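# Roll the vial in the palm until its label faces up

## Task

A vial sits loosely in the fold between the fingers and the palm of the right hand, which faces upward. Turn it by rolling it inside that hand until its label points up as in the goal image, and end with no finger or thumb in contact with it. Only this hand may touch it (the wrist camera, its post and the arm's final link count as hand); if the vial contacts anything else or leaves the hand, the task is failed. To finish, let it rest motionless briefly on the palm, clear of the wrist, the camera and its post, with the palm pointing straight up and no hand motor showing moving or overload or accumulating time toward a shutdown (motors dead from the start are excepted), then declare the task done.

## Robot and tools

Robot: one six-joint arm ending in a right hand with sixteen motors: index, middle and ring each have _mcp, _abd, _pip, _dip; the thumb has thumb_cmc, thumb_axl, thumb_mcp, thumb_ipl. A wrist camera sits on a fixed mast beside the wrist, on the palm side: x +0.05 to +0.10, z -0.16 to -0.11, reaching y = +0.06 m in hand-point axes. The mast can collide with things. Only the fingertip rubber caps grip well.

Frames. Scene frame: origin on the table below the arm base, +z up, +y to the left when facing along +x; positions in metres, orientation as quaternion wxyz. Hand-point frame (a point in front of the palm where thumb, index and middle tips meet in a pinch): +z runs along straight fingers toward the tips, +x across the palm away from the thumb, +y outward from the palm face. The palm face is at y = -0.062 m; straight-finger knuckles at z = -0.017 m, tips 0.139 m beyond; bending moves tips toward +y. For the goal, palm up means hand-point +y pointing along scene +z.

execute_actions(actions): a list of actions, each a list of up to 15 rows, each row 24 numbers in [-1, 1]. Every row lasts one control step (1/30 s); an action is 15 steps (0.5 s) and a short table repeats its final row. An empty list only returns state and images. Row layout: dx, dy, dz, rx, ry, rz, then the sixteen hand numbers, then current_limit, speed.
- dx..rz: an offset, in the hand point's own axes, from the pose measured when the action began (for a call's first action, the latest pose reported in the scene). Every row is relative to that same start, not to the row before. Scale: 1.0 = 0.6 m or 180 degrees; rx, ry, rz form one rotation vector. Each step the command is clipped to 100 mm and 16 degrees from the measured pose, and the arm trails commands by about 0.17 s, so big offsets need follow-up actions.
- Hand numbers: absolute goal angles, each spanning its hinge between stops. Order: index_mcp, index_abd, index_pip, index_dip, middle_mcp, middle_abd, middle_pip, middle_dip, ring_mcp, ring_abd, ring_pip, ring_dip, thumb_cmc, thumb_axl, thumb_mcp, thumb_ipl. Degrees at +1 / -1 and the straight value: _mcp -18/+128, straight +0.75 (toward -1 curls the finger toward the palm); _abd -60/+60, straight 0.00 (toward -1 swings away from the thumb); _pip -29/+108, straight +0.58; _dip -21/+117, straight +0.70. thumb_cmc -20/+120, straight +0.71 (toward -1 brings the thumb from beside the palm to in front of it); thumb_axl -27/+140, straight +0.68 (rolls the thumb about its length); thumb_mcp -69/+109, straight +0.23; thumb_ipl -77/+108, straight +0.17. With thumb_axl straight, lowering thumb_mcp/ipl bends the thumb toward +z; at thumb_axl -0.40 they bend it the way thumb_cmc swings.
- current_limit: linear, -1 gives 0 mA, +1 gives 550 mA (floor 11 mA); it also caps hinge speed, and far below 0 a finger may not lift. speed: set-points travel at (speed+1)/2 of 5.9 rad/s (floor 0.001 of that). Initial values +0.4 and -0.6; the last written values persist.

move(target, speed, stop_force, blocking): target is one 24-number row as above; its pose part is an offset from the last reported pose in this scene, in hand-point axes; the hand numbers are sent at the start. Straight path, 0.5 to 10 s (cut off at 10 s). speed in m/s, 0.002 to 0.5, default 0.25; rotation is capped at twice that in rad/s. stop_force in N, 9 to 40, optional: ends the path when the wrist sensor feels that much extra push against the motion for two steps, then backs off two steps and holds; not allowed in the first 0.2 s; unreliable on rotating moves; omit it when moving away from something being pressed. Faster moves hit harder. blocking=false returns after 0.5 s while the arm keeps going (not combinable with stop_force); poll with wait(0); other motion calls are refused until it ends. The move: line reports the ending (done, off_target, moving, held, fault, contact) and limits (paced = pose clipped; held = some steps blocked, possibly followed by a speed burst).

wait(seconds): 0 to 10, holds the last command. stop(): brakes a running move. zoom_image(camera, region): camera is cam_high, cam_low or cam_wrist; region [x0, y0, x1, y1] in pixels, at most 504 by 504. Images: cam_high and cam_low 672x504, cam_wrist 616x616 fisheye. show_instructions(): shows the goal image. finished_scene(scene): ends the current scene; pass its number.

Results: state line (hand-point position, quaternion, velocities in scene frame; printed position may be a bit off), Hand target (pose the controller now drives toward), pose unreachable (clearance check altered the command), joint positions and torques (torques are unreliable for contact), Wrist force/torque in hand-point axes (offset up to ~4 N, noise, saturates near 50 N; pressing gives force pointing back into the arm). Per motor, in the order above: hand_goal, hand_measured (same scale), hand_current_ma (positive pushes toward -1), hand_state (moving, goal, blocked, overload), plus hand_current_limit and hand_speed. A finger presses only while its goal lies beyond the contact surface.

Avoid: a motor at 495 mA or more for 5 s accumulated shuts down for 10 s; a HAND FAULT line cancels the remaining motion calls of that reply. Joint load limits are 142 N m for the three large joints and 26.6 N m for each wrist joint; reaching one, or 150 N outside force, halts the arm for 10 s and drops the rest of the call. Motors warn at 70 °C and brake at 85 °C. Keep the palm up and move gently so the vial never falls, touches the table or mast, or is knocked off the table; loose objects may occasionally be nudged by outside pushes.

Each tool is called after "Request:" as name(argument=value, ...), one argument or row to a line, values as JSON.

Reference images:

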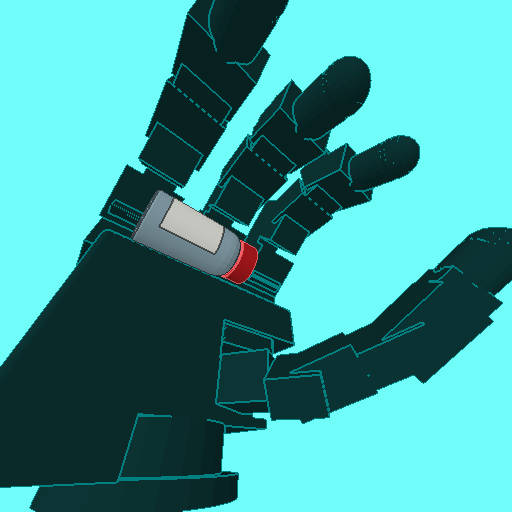

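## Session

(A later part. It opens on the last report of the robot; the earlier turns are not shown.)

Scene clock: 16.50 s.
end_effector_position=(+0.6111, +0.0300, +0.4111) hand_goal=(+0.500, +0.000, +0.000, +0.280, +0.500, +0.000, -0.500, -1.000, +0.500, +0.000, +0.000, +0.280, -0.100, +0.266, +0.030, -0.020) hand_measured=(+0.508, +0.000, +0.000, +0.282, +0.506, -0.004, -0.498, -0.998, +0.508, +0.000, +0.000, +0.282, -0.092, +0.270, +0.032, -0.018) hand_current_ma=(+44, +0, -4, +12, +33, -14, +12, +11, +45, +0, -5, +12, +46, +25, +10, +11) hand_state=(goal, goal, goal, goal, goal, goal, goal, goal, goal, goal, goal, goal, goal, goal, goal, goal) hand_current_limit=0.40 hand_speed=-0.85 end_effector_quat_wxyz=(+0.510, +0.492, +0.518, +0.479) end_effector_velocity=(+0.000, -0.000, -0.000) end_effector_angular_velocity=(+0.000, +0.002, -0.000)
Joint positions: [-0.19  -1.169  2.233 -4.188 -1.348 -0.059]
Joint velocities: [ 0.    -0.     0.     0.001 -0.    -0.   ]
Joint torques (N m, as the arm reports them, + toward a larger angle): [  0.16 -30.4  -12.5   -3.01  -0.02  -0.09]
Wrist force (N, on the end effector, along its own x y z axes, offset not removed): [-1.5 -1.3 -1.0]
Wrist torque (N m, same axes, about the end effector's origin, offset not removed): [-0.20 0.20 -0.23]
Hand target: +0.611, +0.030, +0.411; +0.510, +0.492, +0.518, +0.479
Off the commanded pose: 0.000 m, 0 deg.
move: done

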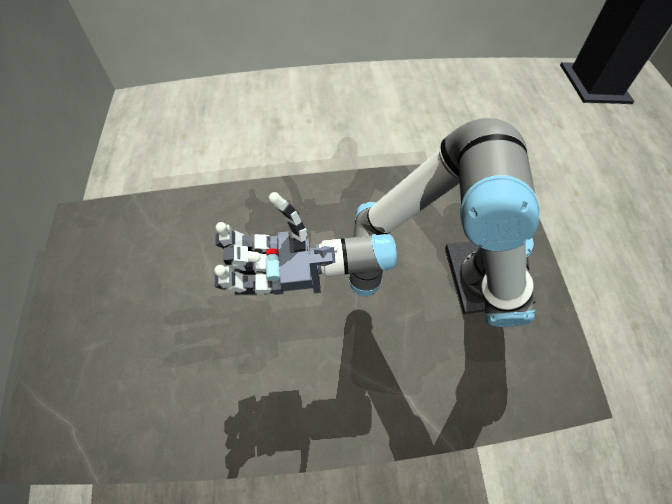

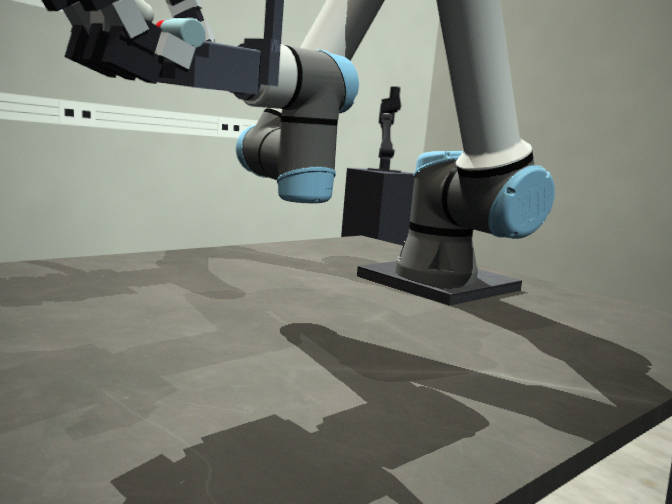

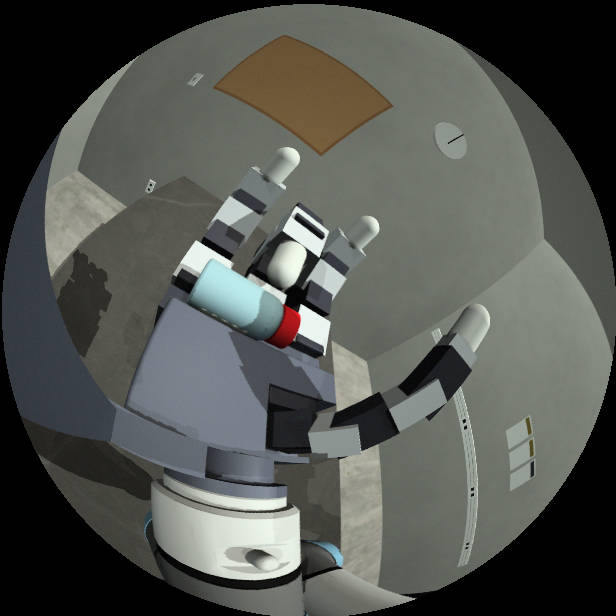

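Request:
execute_actions(
  actions=[
    [[0,0,0,0,0,0,0.4,0,0,0.28,0.4,0,-0.3,-1,0.4,0,0,0.28,-0.1,0.266,0.03,-0.02,0.6,0]],
    [[0,0,0,0,0,0,0.4,0,0,0.28,0.4,0,-0.3,0,0.4,0,0,0.28,-0.1,0.266,0.03,-0.02,0.6,0]],
    [[0,0,0,0,0,0,0.4,0,0,0.28,0.4,0,-1,0,0.4,0,0,0.28,-0.1,0.266,0.03,-0.02,0.6,-0.3]],
    [[0,0,0,0,0,0,0.4,0,0,0.28,0.4,0,-1,-1,0.4,0,0,0.28,-0.1,0.266,0.03,-0.02,0.6,0]],
  ],
)

Request:
move(
  target=[0,0,0,0,0,0,0.4,0,0,0.28,0.4,0,-0.5,-1,0.4,0,0,0.28,-0.1,0.266,0.03,-0.02,0.6,-0.88],
)

Scene clock: 18.87 s.
end_effector_position=(+0.6111, +0.0300, +0.4111) hand_goal=(+0.400, +0.000, +0.000, +0.280, +0.400, +0.000, -1.000, -1.000, +0.400, +0.000, +0.000, +0.280, -0.100, +0.266, +0.030, -0.020) hand_measured=(+0.420, +0.000, +0.000, +0.282, +0.414, -0.004, -0.950, -0.176, +0.424, +0.000, +0.000, +0.282, -0.092, +0.270, +0.032, -0.018) hand_current_ma=(+122, +0, -2, +12, +86, -14, +268, +435, +126, +0, -2, +12, +46, +25, +10, +11) hand_state=(goal, goal, goal, goal, goal, goal, moving, moving, blocked, goal, goal, goal, goal, goal, goal, goal) hand_current_limit=0.60 hand_speed=0.00 end_effector_quat_wxyz=(+0.510, +0.492, +0.518, +0.479) end_effector_velocity=(+0.000, +0.000, -0.000) end_effector_angular_velocity=(+0.001, +0.000, +0.000)
Joint positions: [-0.19  -1.169  2.233 -4.188 -1.348 -0.059]
Joint velocities: [ 0.     0.     0.     0.    -0.     0.001]
Joint torques (N m, as the arm reports them, + toward a larger angle): [  0.65 -30.89 -12.79  -2.98  -0.1   -0.15]
Wrist force (N, on the end effector, along its own x y z axes, offset not removed): [-1.9 -0.3 0.0]
Wrist torque (N m, same axes, about the end effector's origin, offset not removed): [-0.14 0.25 -0.22]
Hand target: +0.611, +0.030, +0.411; +0.510, +0.492, +0.518, +0.479
Off the commanded pose: 0.000 m, 0 deg.

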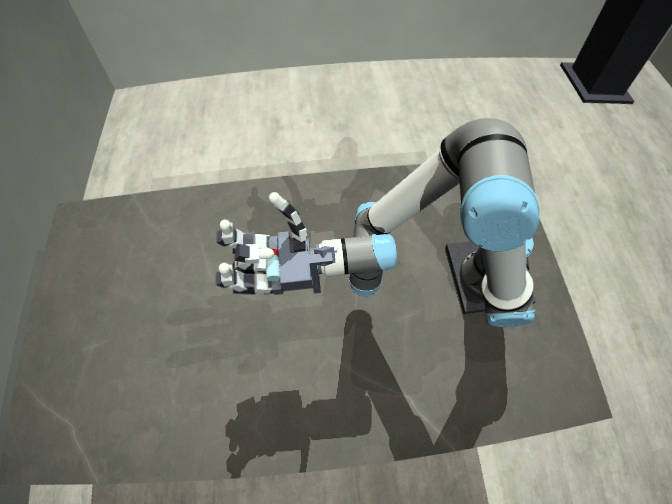

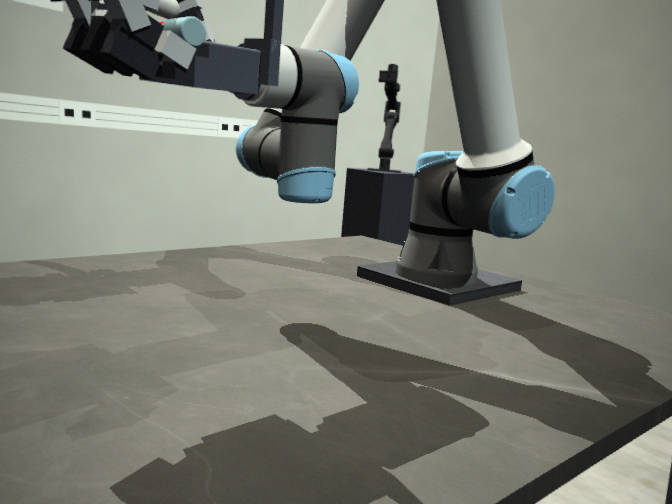

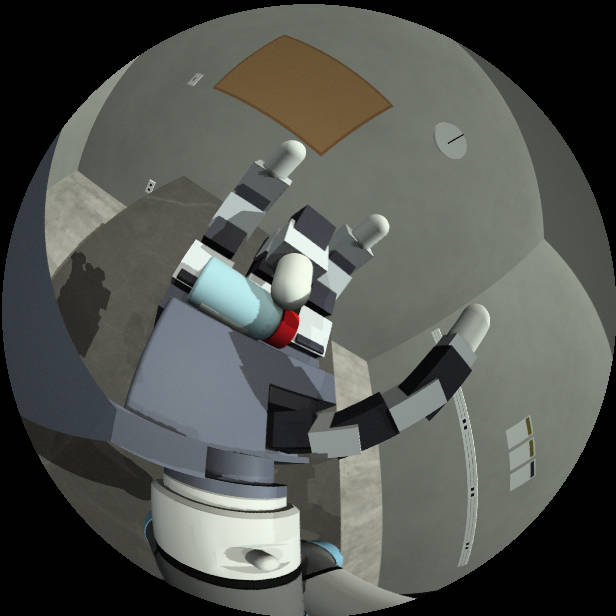

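Scene clock: 21.73 s.
end_effector_position=(+0.6111, +0.0300, +0.4111) hand_goal=(+0.400, +0.000, +0.000, +0.280, +0.400, +0.000, -0.500, -1.000, +0.400, +0.000, +0.000, +0.280, -0.100, +0.266, +0.030, -0.020) hand_measured=(+0.420, +0.000, +0.000, +0.282, +0.414, -0.002, -0.504, -0.998, +0.424, +0.000, +0.000, +0.282, -0.092, +0.270, +0.032, -0.018) hand_current_ma=(+122, +0, -2, +12, +86, -13, -20, +11, +126, +0, -2, +12, +46, +25, +10, +11) hand_state=(goal, goal, goal, goal, goal, goal, goal, goal, blocked, goal, goal, goal, goal, goal, goal, goal) hand_current_limit=0.60 hand_speed=-0.88 end_effector_quat_wxyz=(+0.510, +0.492, +0.518, +0.479) end_effector_velocity=(+0.000, -0.001, -0.000) end_effector_angular_velocity=(+0.003, +0.000, -0.001)
Joint positions: [-0.19  -1.169  2.233 -4.188 -1.348 -0.059]
Joint velocities: [-0.001 -0.    -0.     0.     0.     0.003]
Joint torques (N m, as the arm reports them, + toward a larger angle): [ -0.08 -30.37 -12.92  -3.07  -0.13  -0.16]
Wrist force (N, on the end effector, along its own x y z axes, offset not removed): [1.0 -1.2 -2.2]
Wrist torque (N m, same axes, about the end effector's origin, offset not removed): [0.08 -0.05 0.07]
Hand target: +0.611, +0.030, +0.411; +0.510, +0.492, +0.518, +0.479
Off the commanded pose: 0.000 m, 0 deg.
move: done

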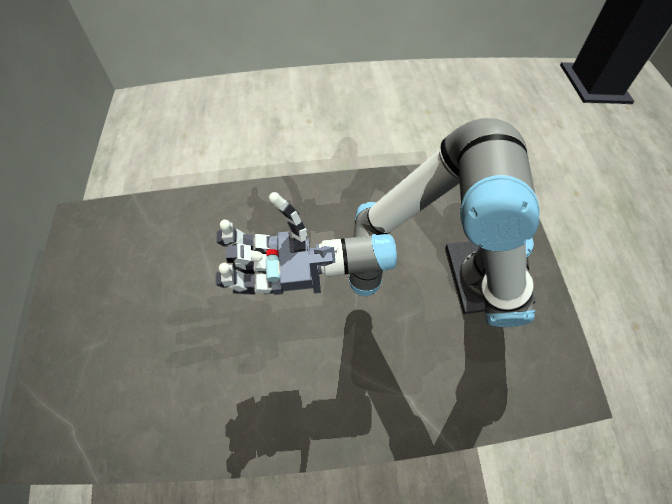

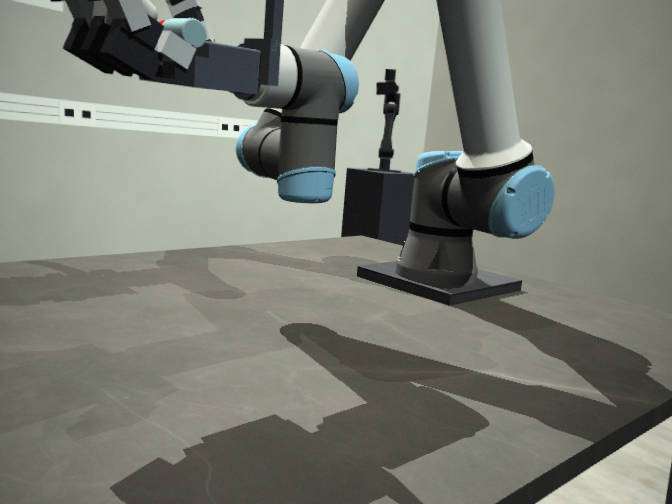

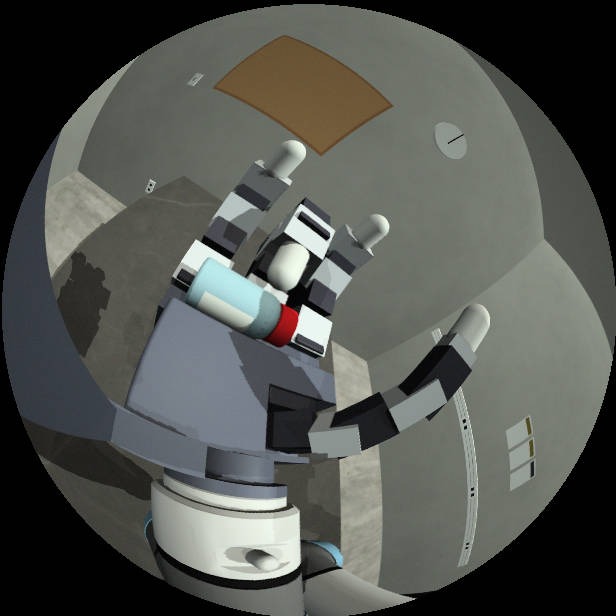

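Works. Repeat with slower pip lead (dip is the limiter).

Request:
execute_actions(
  actions=[
    [[0,0,0,0,0,0,0.41,0,0,0.28,0.4,0,-0.3,-1,0.41,0,0,0.28,-0.1,0.266,0.03,-0.02,0.6,0]],
    [[0,0,0,0,0,0,0.41,0,0,0.28,0.4,0,-0.3,0,0.41,0,0,0.28,-0.1,0.266,0.03,-0.02,0.6,0]],
    [[0,0,0,0,0,0,0.41,0,0,0.28,0.4,0,-1,0,0.41,0,0,0.28,-0.1,0.266,0.03,-0.02,0.6,-0.3]],
    [[0,0,0,0,0,0,0.41,0,0,0.28,0.4,0,-1,-1,0.41,0,0,0.28,-0.1,0.266,0.03,-0.02,0.6,0]],
  ],
)

Request:
move(
  target=[0,0,0,0,0,0,0.41,0,0,0.28,0.4,0,-0.6,-1,0.41,0,0,0.28,-0.1,0.266,0.03,-0.02,0.6,-0.92],
)

Scene clock: 24.03 s.
end_effector_position=(+0.6111, +0.0300, +0.4111) hand_goal=(+0.410, +0.000, +0.000, +0.280, +0.400, +0.000, -1.000, -1.000, +0.410, +0.000, +0.000, +0.280, -0.100, +0.266, +0.030, -0.020) hand_measured=(+0.420, +0.000, +0.000, +0.282, +0.414, -0.002, -0.950, -0.186, +0.424, +0.000, +0.000, +0.282, -0.092, +0.270, +0.032, -0.018) hand_current_ma=(+62, +0, -2, +12, +85, -13, +268, +429, +72, +0, -2, +12, +46, +25, +10, +11) hand_state=(goal, goal, goal, goal, goal, goal, moving, moving, goal, goal, goal, goal, goal, goal, goal, goal) hand_current_limit=0.60 hand_speed=0.00 end_effector_quat_wxyz=(+0.510, +0.492, +0.518, +0.479) end_effector_velocity=(-0.000, +0.000, +0.000) end_effector_angular_velocity=(-0.001, -0.000, +0.000)
Joint positions: [-0.19  -1.169  2.233 -4.188 -1.348 -0.059]
Joint velocities: [ 0.    -0.    -0.     0.     0.    -0.001]
Joint torques (N m, as the arm reports them, + toward a larger angle): [ -0.08 -30.13 -13.01  -3.06  -0.1   -0.05]
Wrist force (N, on the end effector, along its own x y z axes, offset not removed): [-1.3 -1.3 -0.7]
Wrist torque (N m, same axes, about the end effector's origin, offset not removed): [-0.16 0.10 -0.28]
Hand target: +0.611, +0.030, +0.411; +0.510, +0.492, +0.518, +0.479
Off the commanded pose: 0.000 m, 0 deg.

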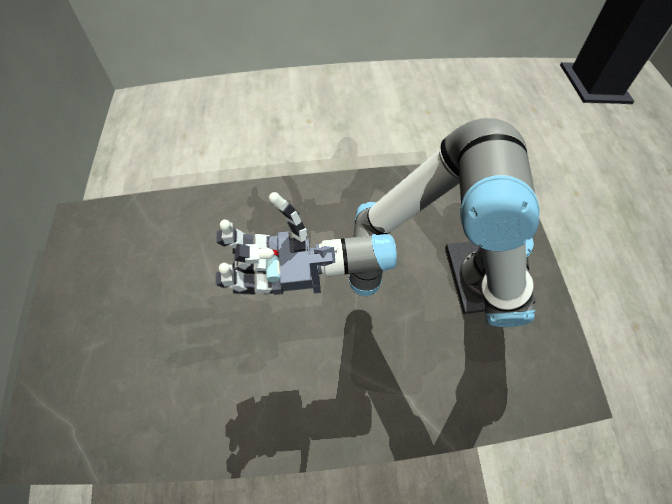

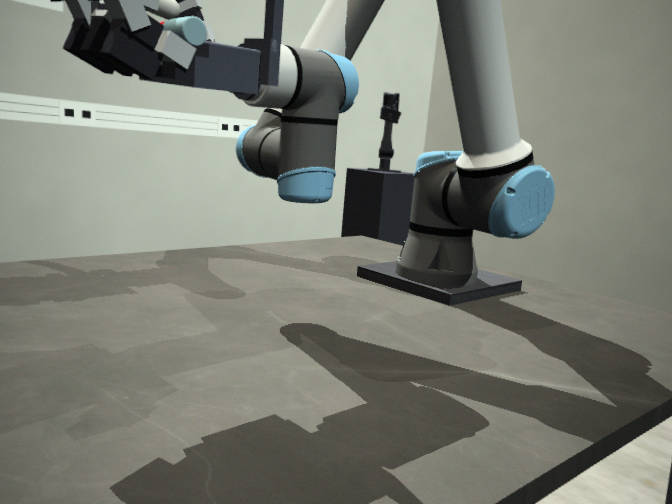

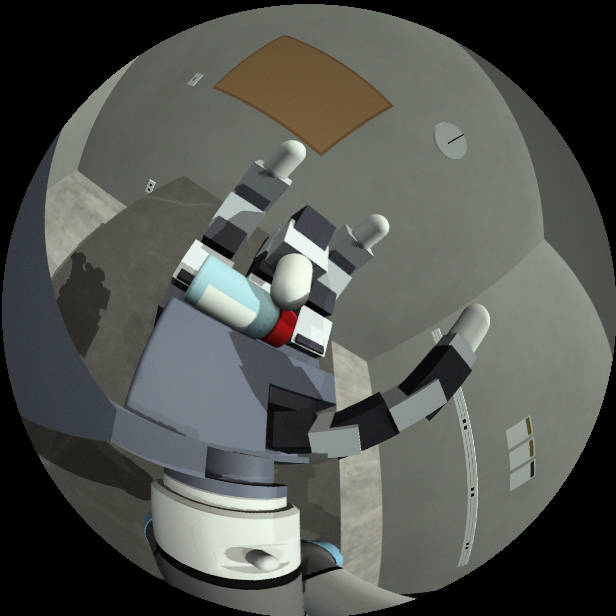

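Scene clock: 28.13 s.
end_effector_position=(+0.6111, +0.0300, +0.4111) hand_goal=(+0.410, +0.000, +0.000, +0.280, +0.400, +0.000, -0.600, -1.000, +0.410, +0.000, +0.000, +0.280, -0.100, +0.266, +0.030, -0.020) hand_measured=(+0.420, +0.000, +0.000, +0.282, +0.414, -0.002, -0.604, -0.998, +0.424, +0.000, +0.000, +0.282, -0.092, +0.270, +0.032, -0.018) hand_current_ma=(+62, +0, -2, +12, +85, -13, -23, +12, +72, +0, -2, +12, +46, +25, +10, +11) hand_state=(goal, goal, goal, goal, goal, goal, goal, goal, goal, goal, goal, goal, goal, goal, goal, goal) hand_current_limit=0.60 hand_speed=-0.92 end_effector_quat_wxyz=(+0.510, +0.492, +0.518, +0.479) end_effector_velocity=(-0.000, -0.000, +0.000) end_effector_angular_velocity=(+0.001, -0.001, +0.000)
Joint positions: [-0.19  -1.169  2.233 -4.188 -1.348 -0.059]
Joint velocities: [-0.    -0.    -0.    -0.001  0.     0.001]
Joint torques (N m, as the arm reports them, + toward a larger angle): [  0.12 -30.42 -12.78  -2.97  -0.11  -0.03]
Wrist force (N, on the end effector, along its own x y z axes, offset not removed): [-0.6 -0.9 -0.1]
Wrist torque (N m, same axes, about the end effector's origin, offset not removed): [-0.20 0.07 -0.19]
Hand target: +0.611, +0.030, +0.411; +0.510, +0.492, +0.518, +0.479
Off the commanded pose: 0.000 m, 0 deg.
move: done

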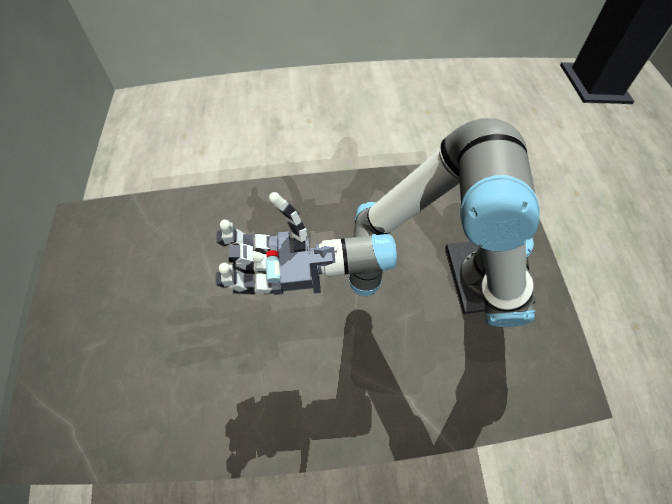

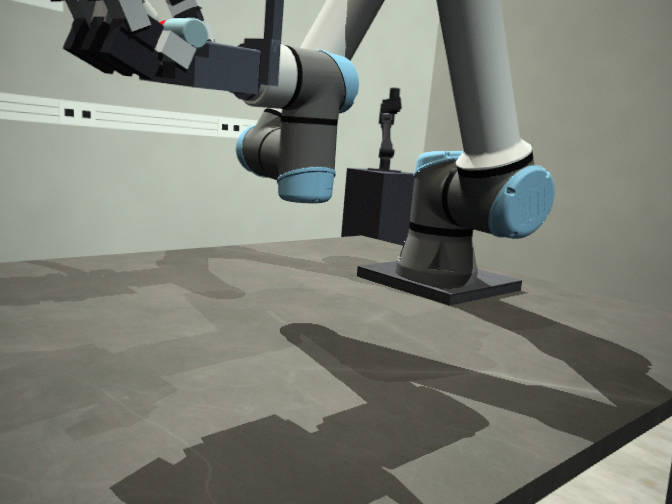

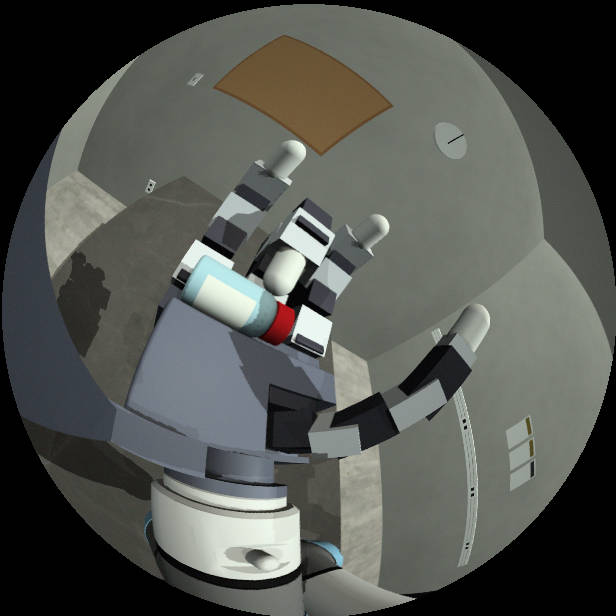

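Request:
execute_actions(
  actions=[
    [[0,0,0,0,0,0,0.41,0,0,0.28,0.4,0,-0.3,-1,0.41,0,0,0.28,-0.1,0.266,0.03,-0.02,0.6,0]],
    [[0,0,0,0,0,0,0.41,0,0,0.28,0.4,0,-0.3,0,0.41,0,0,0.28,-0.1,0.266,0.03,-0.02,0.6,0]],
    [[0,0,0,0,0,0,0.41,0,0,0.28,0.4,0,-1,0,0.41,0,0,0.28,-0.1,0.266,0.03,-0.02,0.6,-0.3]],
    [[0,0,0,0,0,0,0.41,0,0,0.28,0.4,0,-1,-1,0.41,0,0,0.28,-0.1,0.266,0.03,-0.02,0.6,-0.6]],
    [[0,0,0,0,0,0,0.41,0,0,0.28,0.4,0,-0.92,-1,0.41,0,0,0.28,-0.1,0.266,0.03,-0.02,0.6,-0.6]],
    [[0,0,0,0,0,0,0.41,0,0,0.28,0.4,0,-0.84,-1,0.41,0,0,0.28,-0.1,0.266,0.03,-0.02,0.6,-0.6]],
    [[0,0,0,0,0,0,0.41,0,0,0.28,0.4,0,-0.76,-1,0.41,0,0,0.28,-0.1,0.266,0.03,-0.02,0.6,-0.6]],
  ],
)

Scene clock: 31.93 s.
end_effector_position=(+0.6111, +0.0300, +0.4111) hand_goal=(+0.410, +0.000, +0.000, +0.280, +0.400, +0.000, -0.760, -1.000, +0.410, +0.000, +0.000, +0.280, -0.100, +0.266, +0.030, -0.020) hand_measured=(+0.420, +0.000, +0.000, +0.282, +0.416, -0.004, -0.750, -0.946, +0.424, +0.000, +0.000, +0.282, -0.092, +0.270, +0.032, -0.018) hand_current_ma=(+62, +0, -2, +12, +97, -15, +84, +326, +72, +0, -2, +12, +46, +25, +10, +11) hand_state=(goal, goal, goal, goal, goal, goal, moving, moving, goal, goal, goal, goal, goal, goal, goal, goal) hand_current_limit=0.60 hand_speed=-0.60 end_effector_quat_wxyz=(+0.510, +0.492, +0.518, +0.479) end_effector_velocity=(+0.000, +0.000, -0.000) end_effector_angular_velocity=(+0.000, +0.001, +0.000)
Joint positions: [-0.19  -1.169  2.233 -4.188 -1.348 -0.059]
Joint velocities: [0. 0. 0. 0. 0. 0.]
Joint torques (N m, as the arm reports them, + toward a larger angle): [  0.13 -30.6  -13.03  -3.    -0.18  -0.02]
Wrist force (N, on the end effector, along its own x y z axes, offset not removed): [-1.4 -0.6 -0.3]
Wrist torque (N m, same axes, about the end effector's origin, offset not removed): [-0.09 0.19 -0.23]
Hand target: +0.611, +0.030, +0.411; +0.510, +0.492, +0.518, +0.479
Off the commanded pose: 0.000 m, 0 deg.

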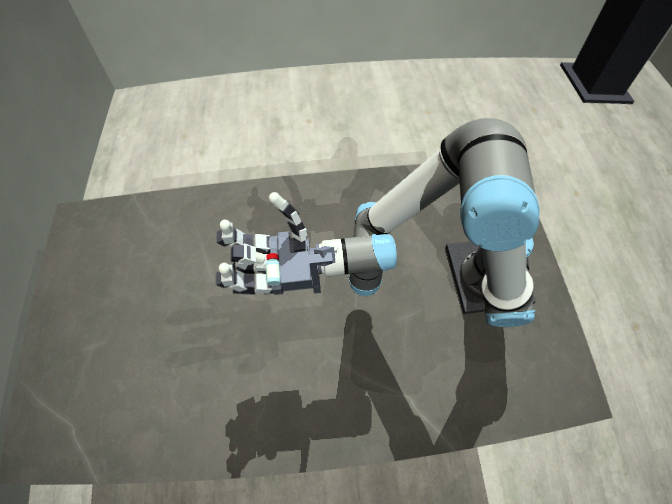

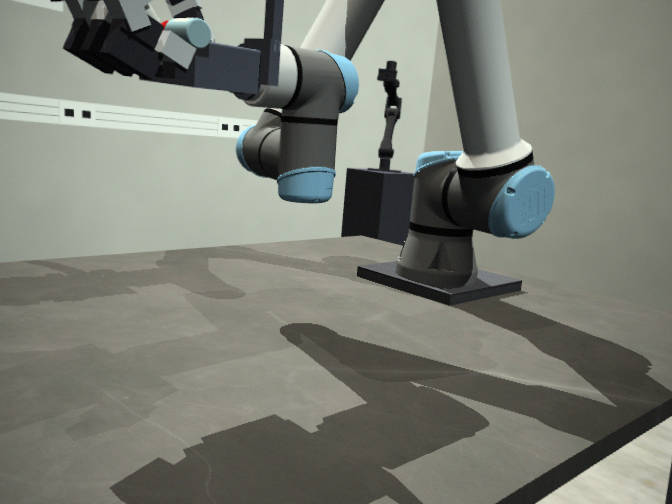

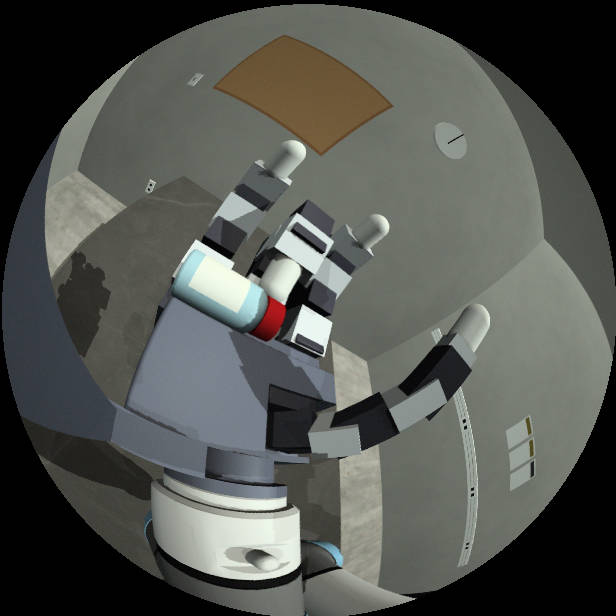

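Lift by opening the middle knuckle first, avoiding drag-back.

Request:
execute_actions(
  actions=[
    [[0,0,0,0,0,0,0.41,0,0,0.28,0.5,0,-0.76,-1,0.41,0,0,0.28,-0.1,0.266,0.03,-0.02,0.6,-0.6]],
    [[0,0,0,0,0,0,0.41,0,0,0.28,0.5,0,-0.3,-1,0.41,0,0,0.28,-0.1,0.266,0.03,-0.02,0.6,-0.4]],
  ],
)

Request:
wait(
  seconds=1,
)

Request:
zoom_image(
  camera="cam_high",
  region=[210,210,330,310],
)

Scene clock: 33.17 s.
end_effector_position=(+0.6111, +0.0300, +0.4111) hand_goal=(+0.410, +0.000, +0.000, +0.280, +0.500, +0.000, -0.300, -1.000, +0.410, +0.000, +0.000, +0.280, -0.100, +0.266, +0.030, -0.020) hand_measured=(+0.420, +0.000, +0.000, +0.282, +0.506, -0.004, -0.304, -0.998, +0.424, +0.000, +0.000, +0.282, -0.092, +0.270, +0.032, -0.018) hand_current_ma=(+62, +0, -2, +12, +36, -15, -11, +11, +72, +0, -2, +12, +46, +25, +10, +11) hand_state=(goal, goal, goal, goal, goal, goal, moving, goal, goal, goal, goal, goal, goal, goal, goal, goal) hand_current_limit=0.60 hand_speed=-0.40 end_effector_quat_wxyz=(+0.510, +0.492, +0.518, +0.479) end_effector_velocity=(-0.000, +0.001, +0.000) end_effector_angular_velocity=(-0.001, -0.001, +0.001)
Joint positions: [-0.19  -1.169  2.233 -4.188 -1.348 -0.059]
Joint velocities: [ 0.002 -0.    -0.    -0.    -0.    -0.001]
Joint torques (N m, as the arm reports them, + toward a larger angle): [ -0.25 -30.14 -13.06  -3.16  -0.16   0.  ]
Wrist force (N, on the end effector, along its own x y z axes, offset not removed): [-0.7 -1.1 -1.0]
Wrist torque (N m, same axes, about the end effector's origin, offset not removed): [-0.08 0.16 -0.13]
Hand target: +0.611, +0.030, +0.411; +0.510, +0.492, +0.518, +0.479
Off the commanded pose: 0.000 m, 0 deg.

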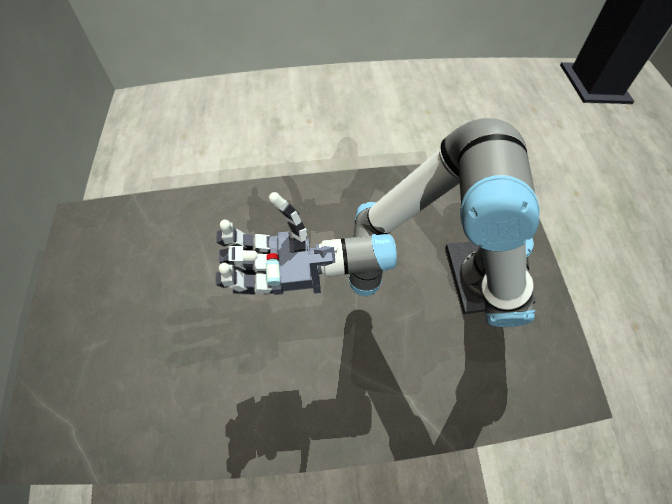

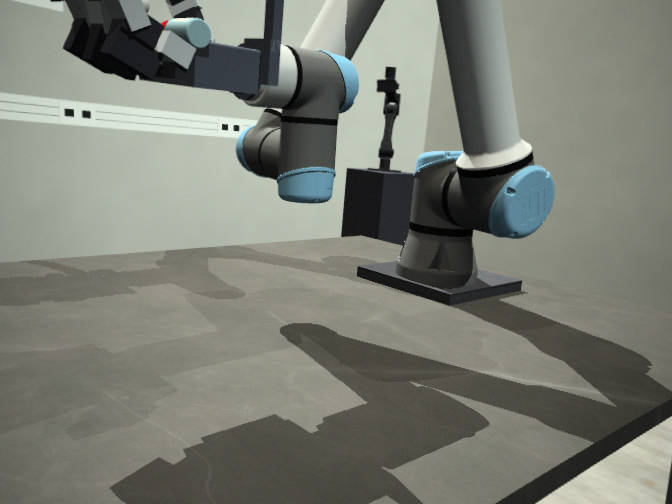

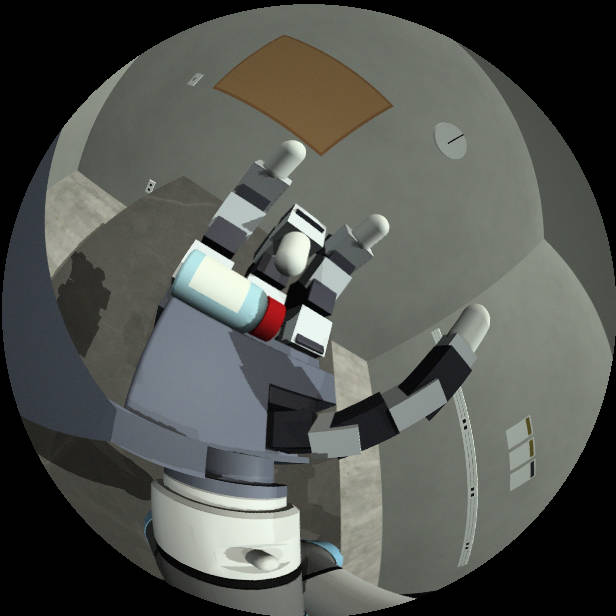

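Scene clock: 34.17 s.
end_effector_position=(+0.6111, +0.0300, +0.4111) hand_goal=(+0.410, +0.000, +0.000, +0.280, +0.500, +0.000, -0.300, -1.000, +0.410, +0.000, +0.000, +0.280, -0.100, +0.266, +0.030, -0.020) hand_measured=(+0.420, +0.000, +0.000, +0.282, +0.506, -0.004, -0.302, -0.998, +0.424, +0.000, +0.000, +0.282, -0.092, +0.270, +0.032, -0.018) hand_current_ma=(+62, +0, -2, +12, +36, -15, -13, +11, +72, +0, -2, +12, +46, +25, +10, +11) hand_state=(goal, goal, goal, goal, goal, goal, goal, goal, goal, goal, goal, goal, goal, goal, goal, goal) hand_current_limit=0.60 hand_speed=-0.40 end_effector_quat_wxyz=(+0.510, +0.492, +0.518, +0.479) end_effector_velocity=(+0.000, +0.000, +0.000) end_effector_angular_velocity=(+0.000, -0.000, +0.000)
Joint positions: [-0.19  -1.169  2.233 -4.188 -1.348 -0.059]
Joint velocities: [ 0. -0. -0.  0.  0.  0.]
Joint torques (N m, as the arm reports them, + toward a larger angle): [  0.58 -29.92 -12.48  -3.06  -0.16  -0.02]
Wrist force (N, on the end effector, along its own x y z axes, offset not removed): [-1.1 -1.5 0.1]
Wrist torque (N m, same axes, about the end effector's origin, offset not removed): [-0.25 0.17 -0.15]
Hand target: +0.611, +0.030, +0.411; +0.510, +0.492, +0.518, +0.479
Off the commanded pose: 0.000 m, 0 deg.
wait: 1.00 s; at rest by 0.17 s

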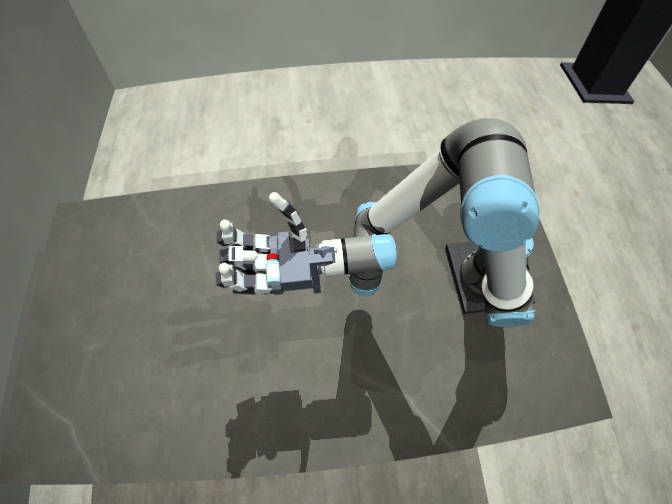

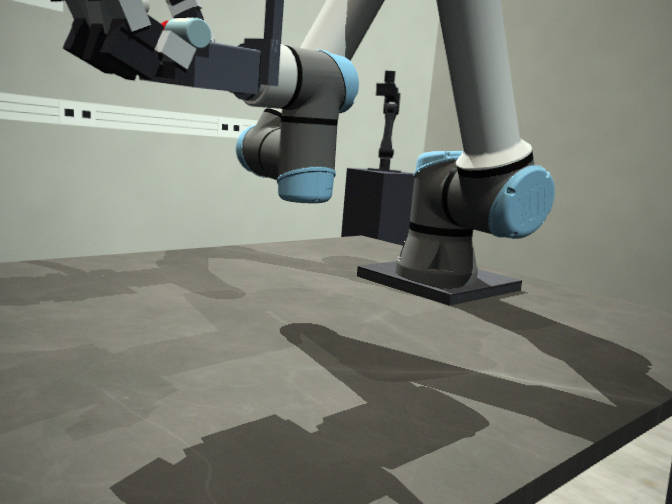

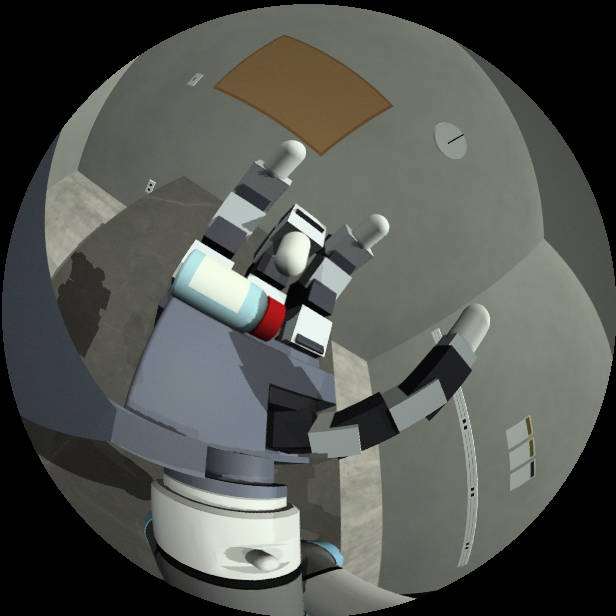

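Region (210, 210, 330, 310) of cam_high's 672x504 image, scaled by 4.200, with more detail than that image has.

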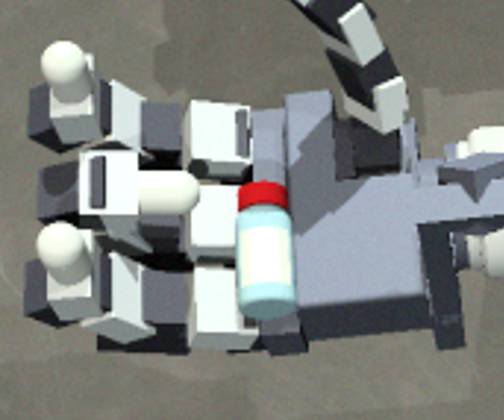

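Request:
finished_scene(
  scene=1,
)

The scene is finished: the task was done.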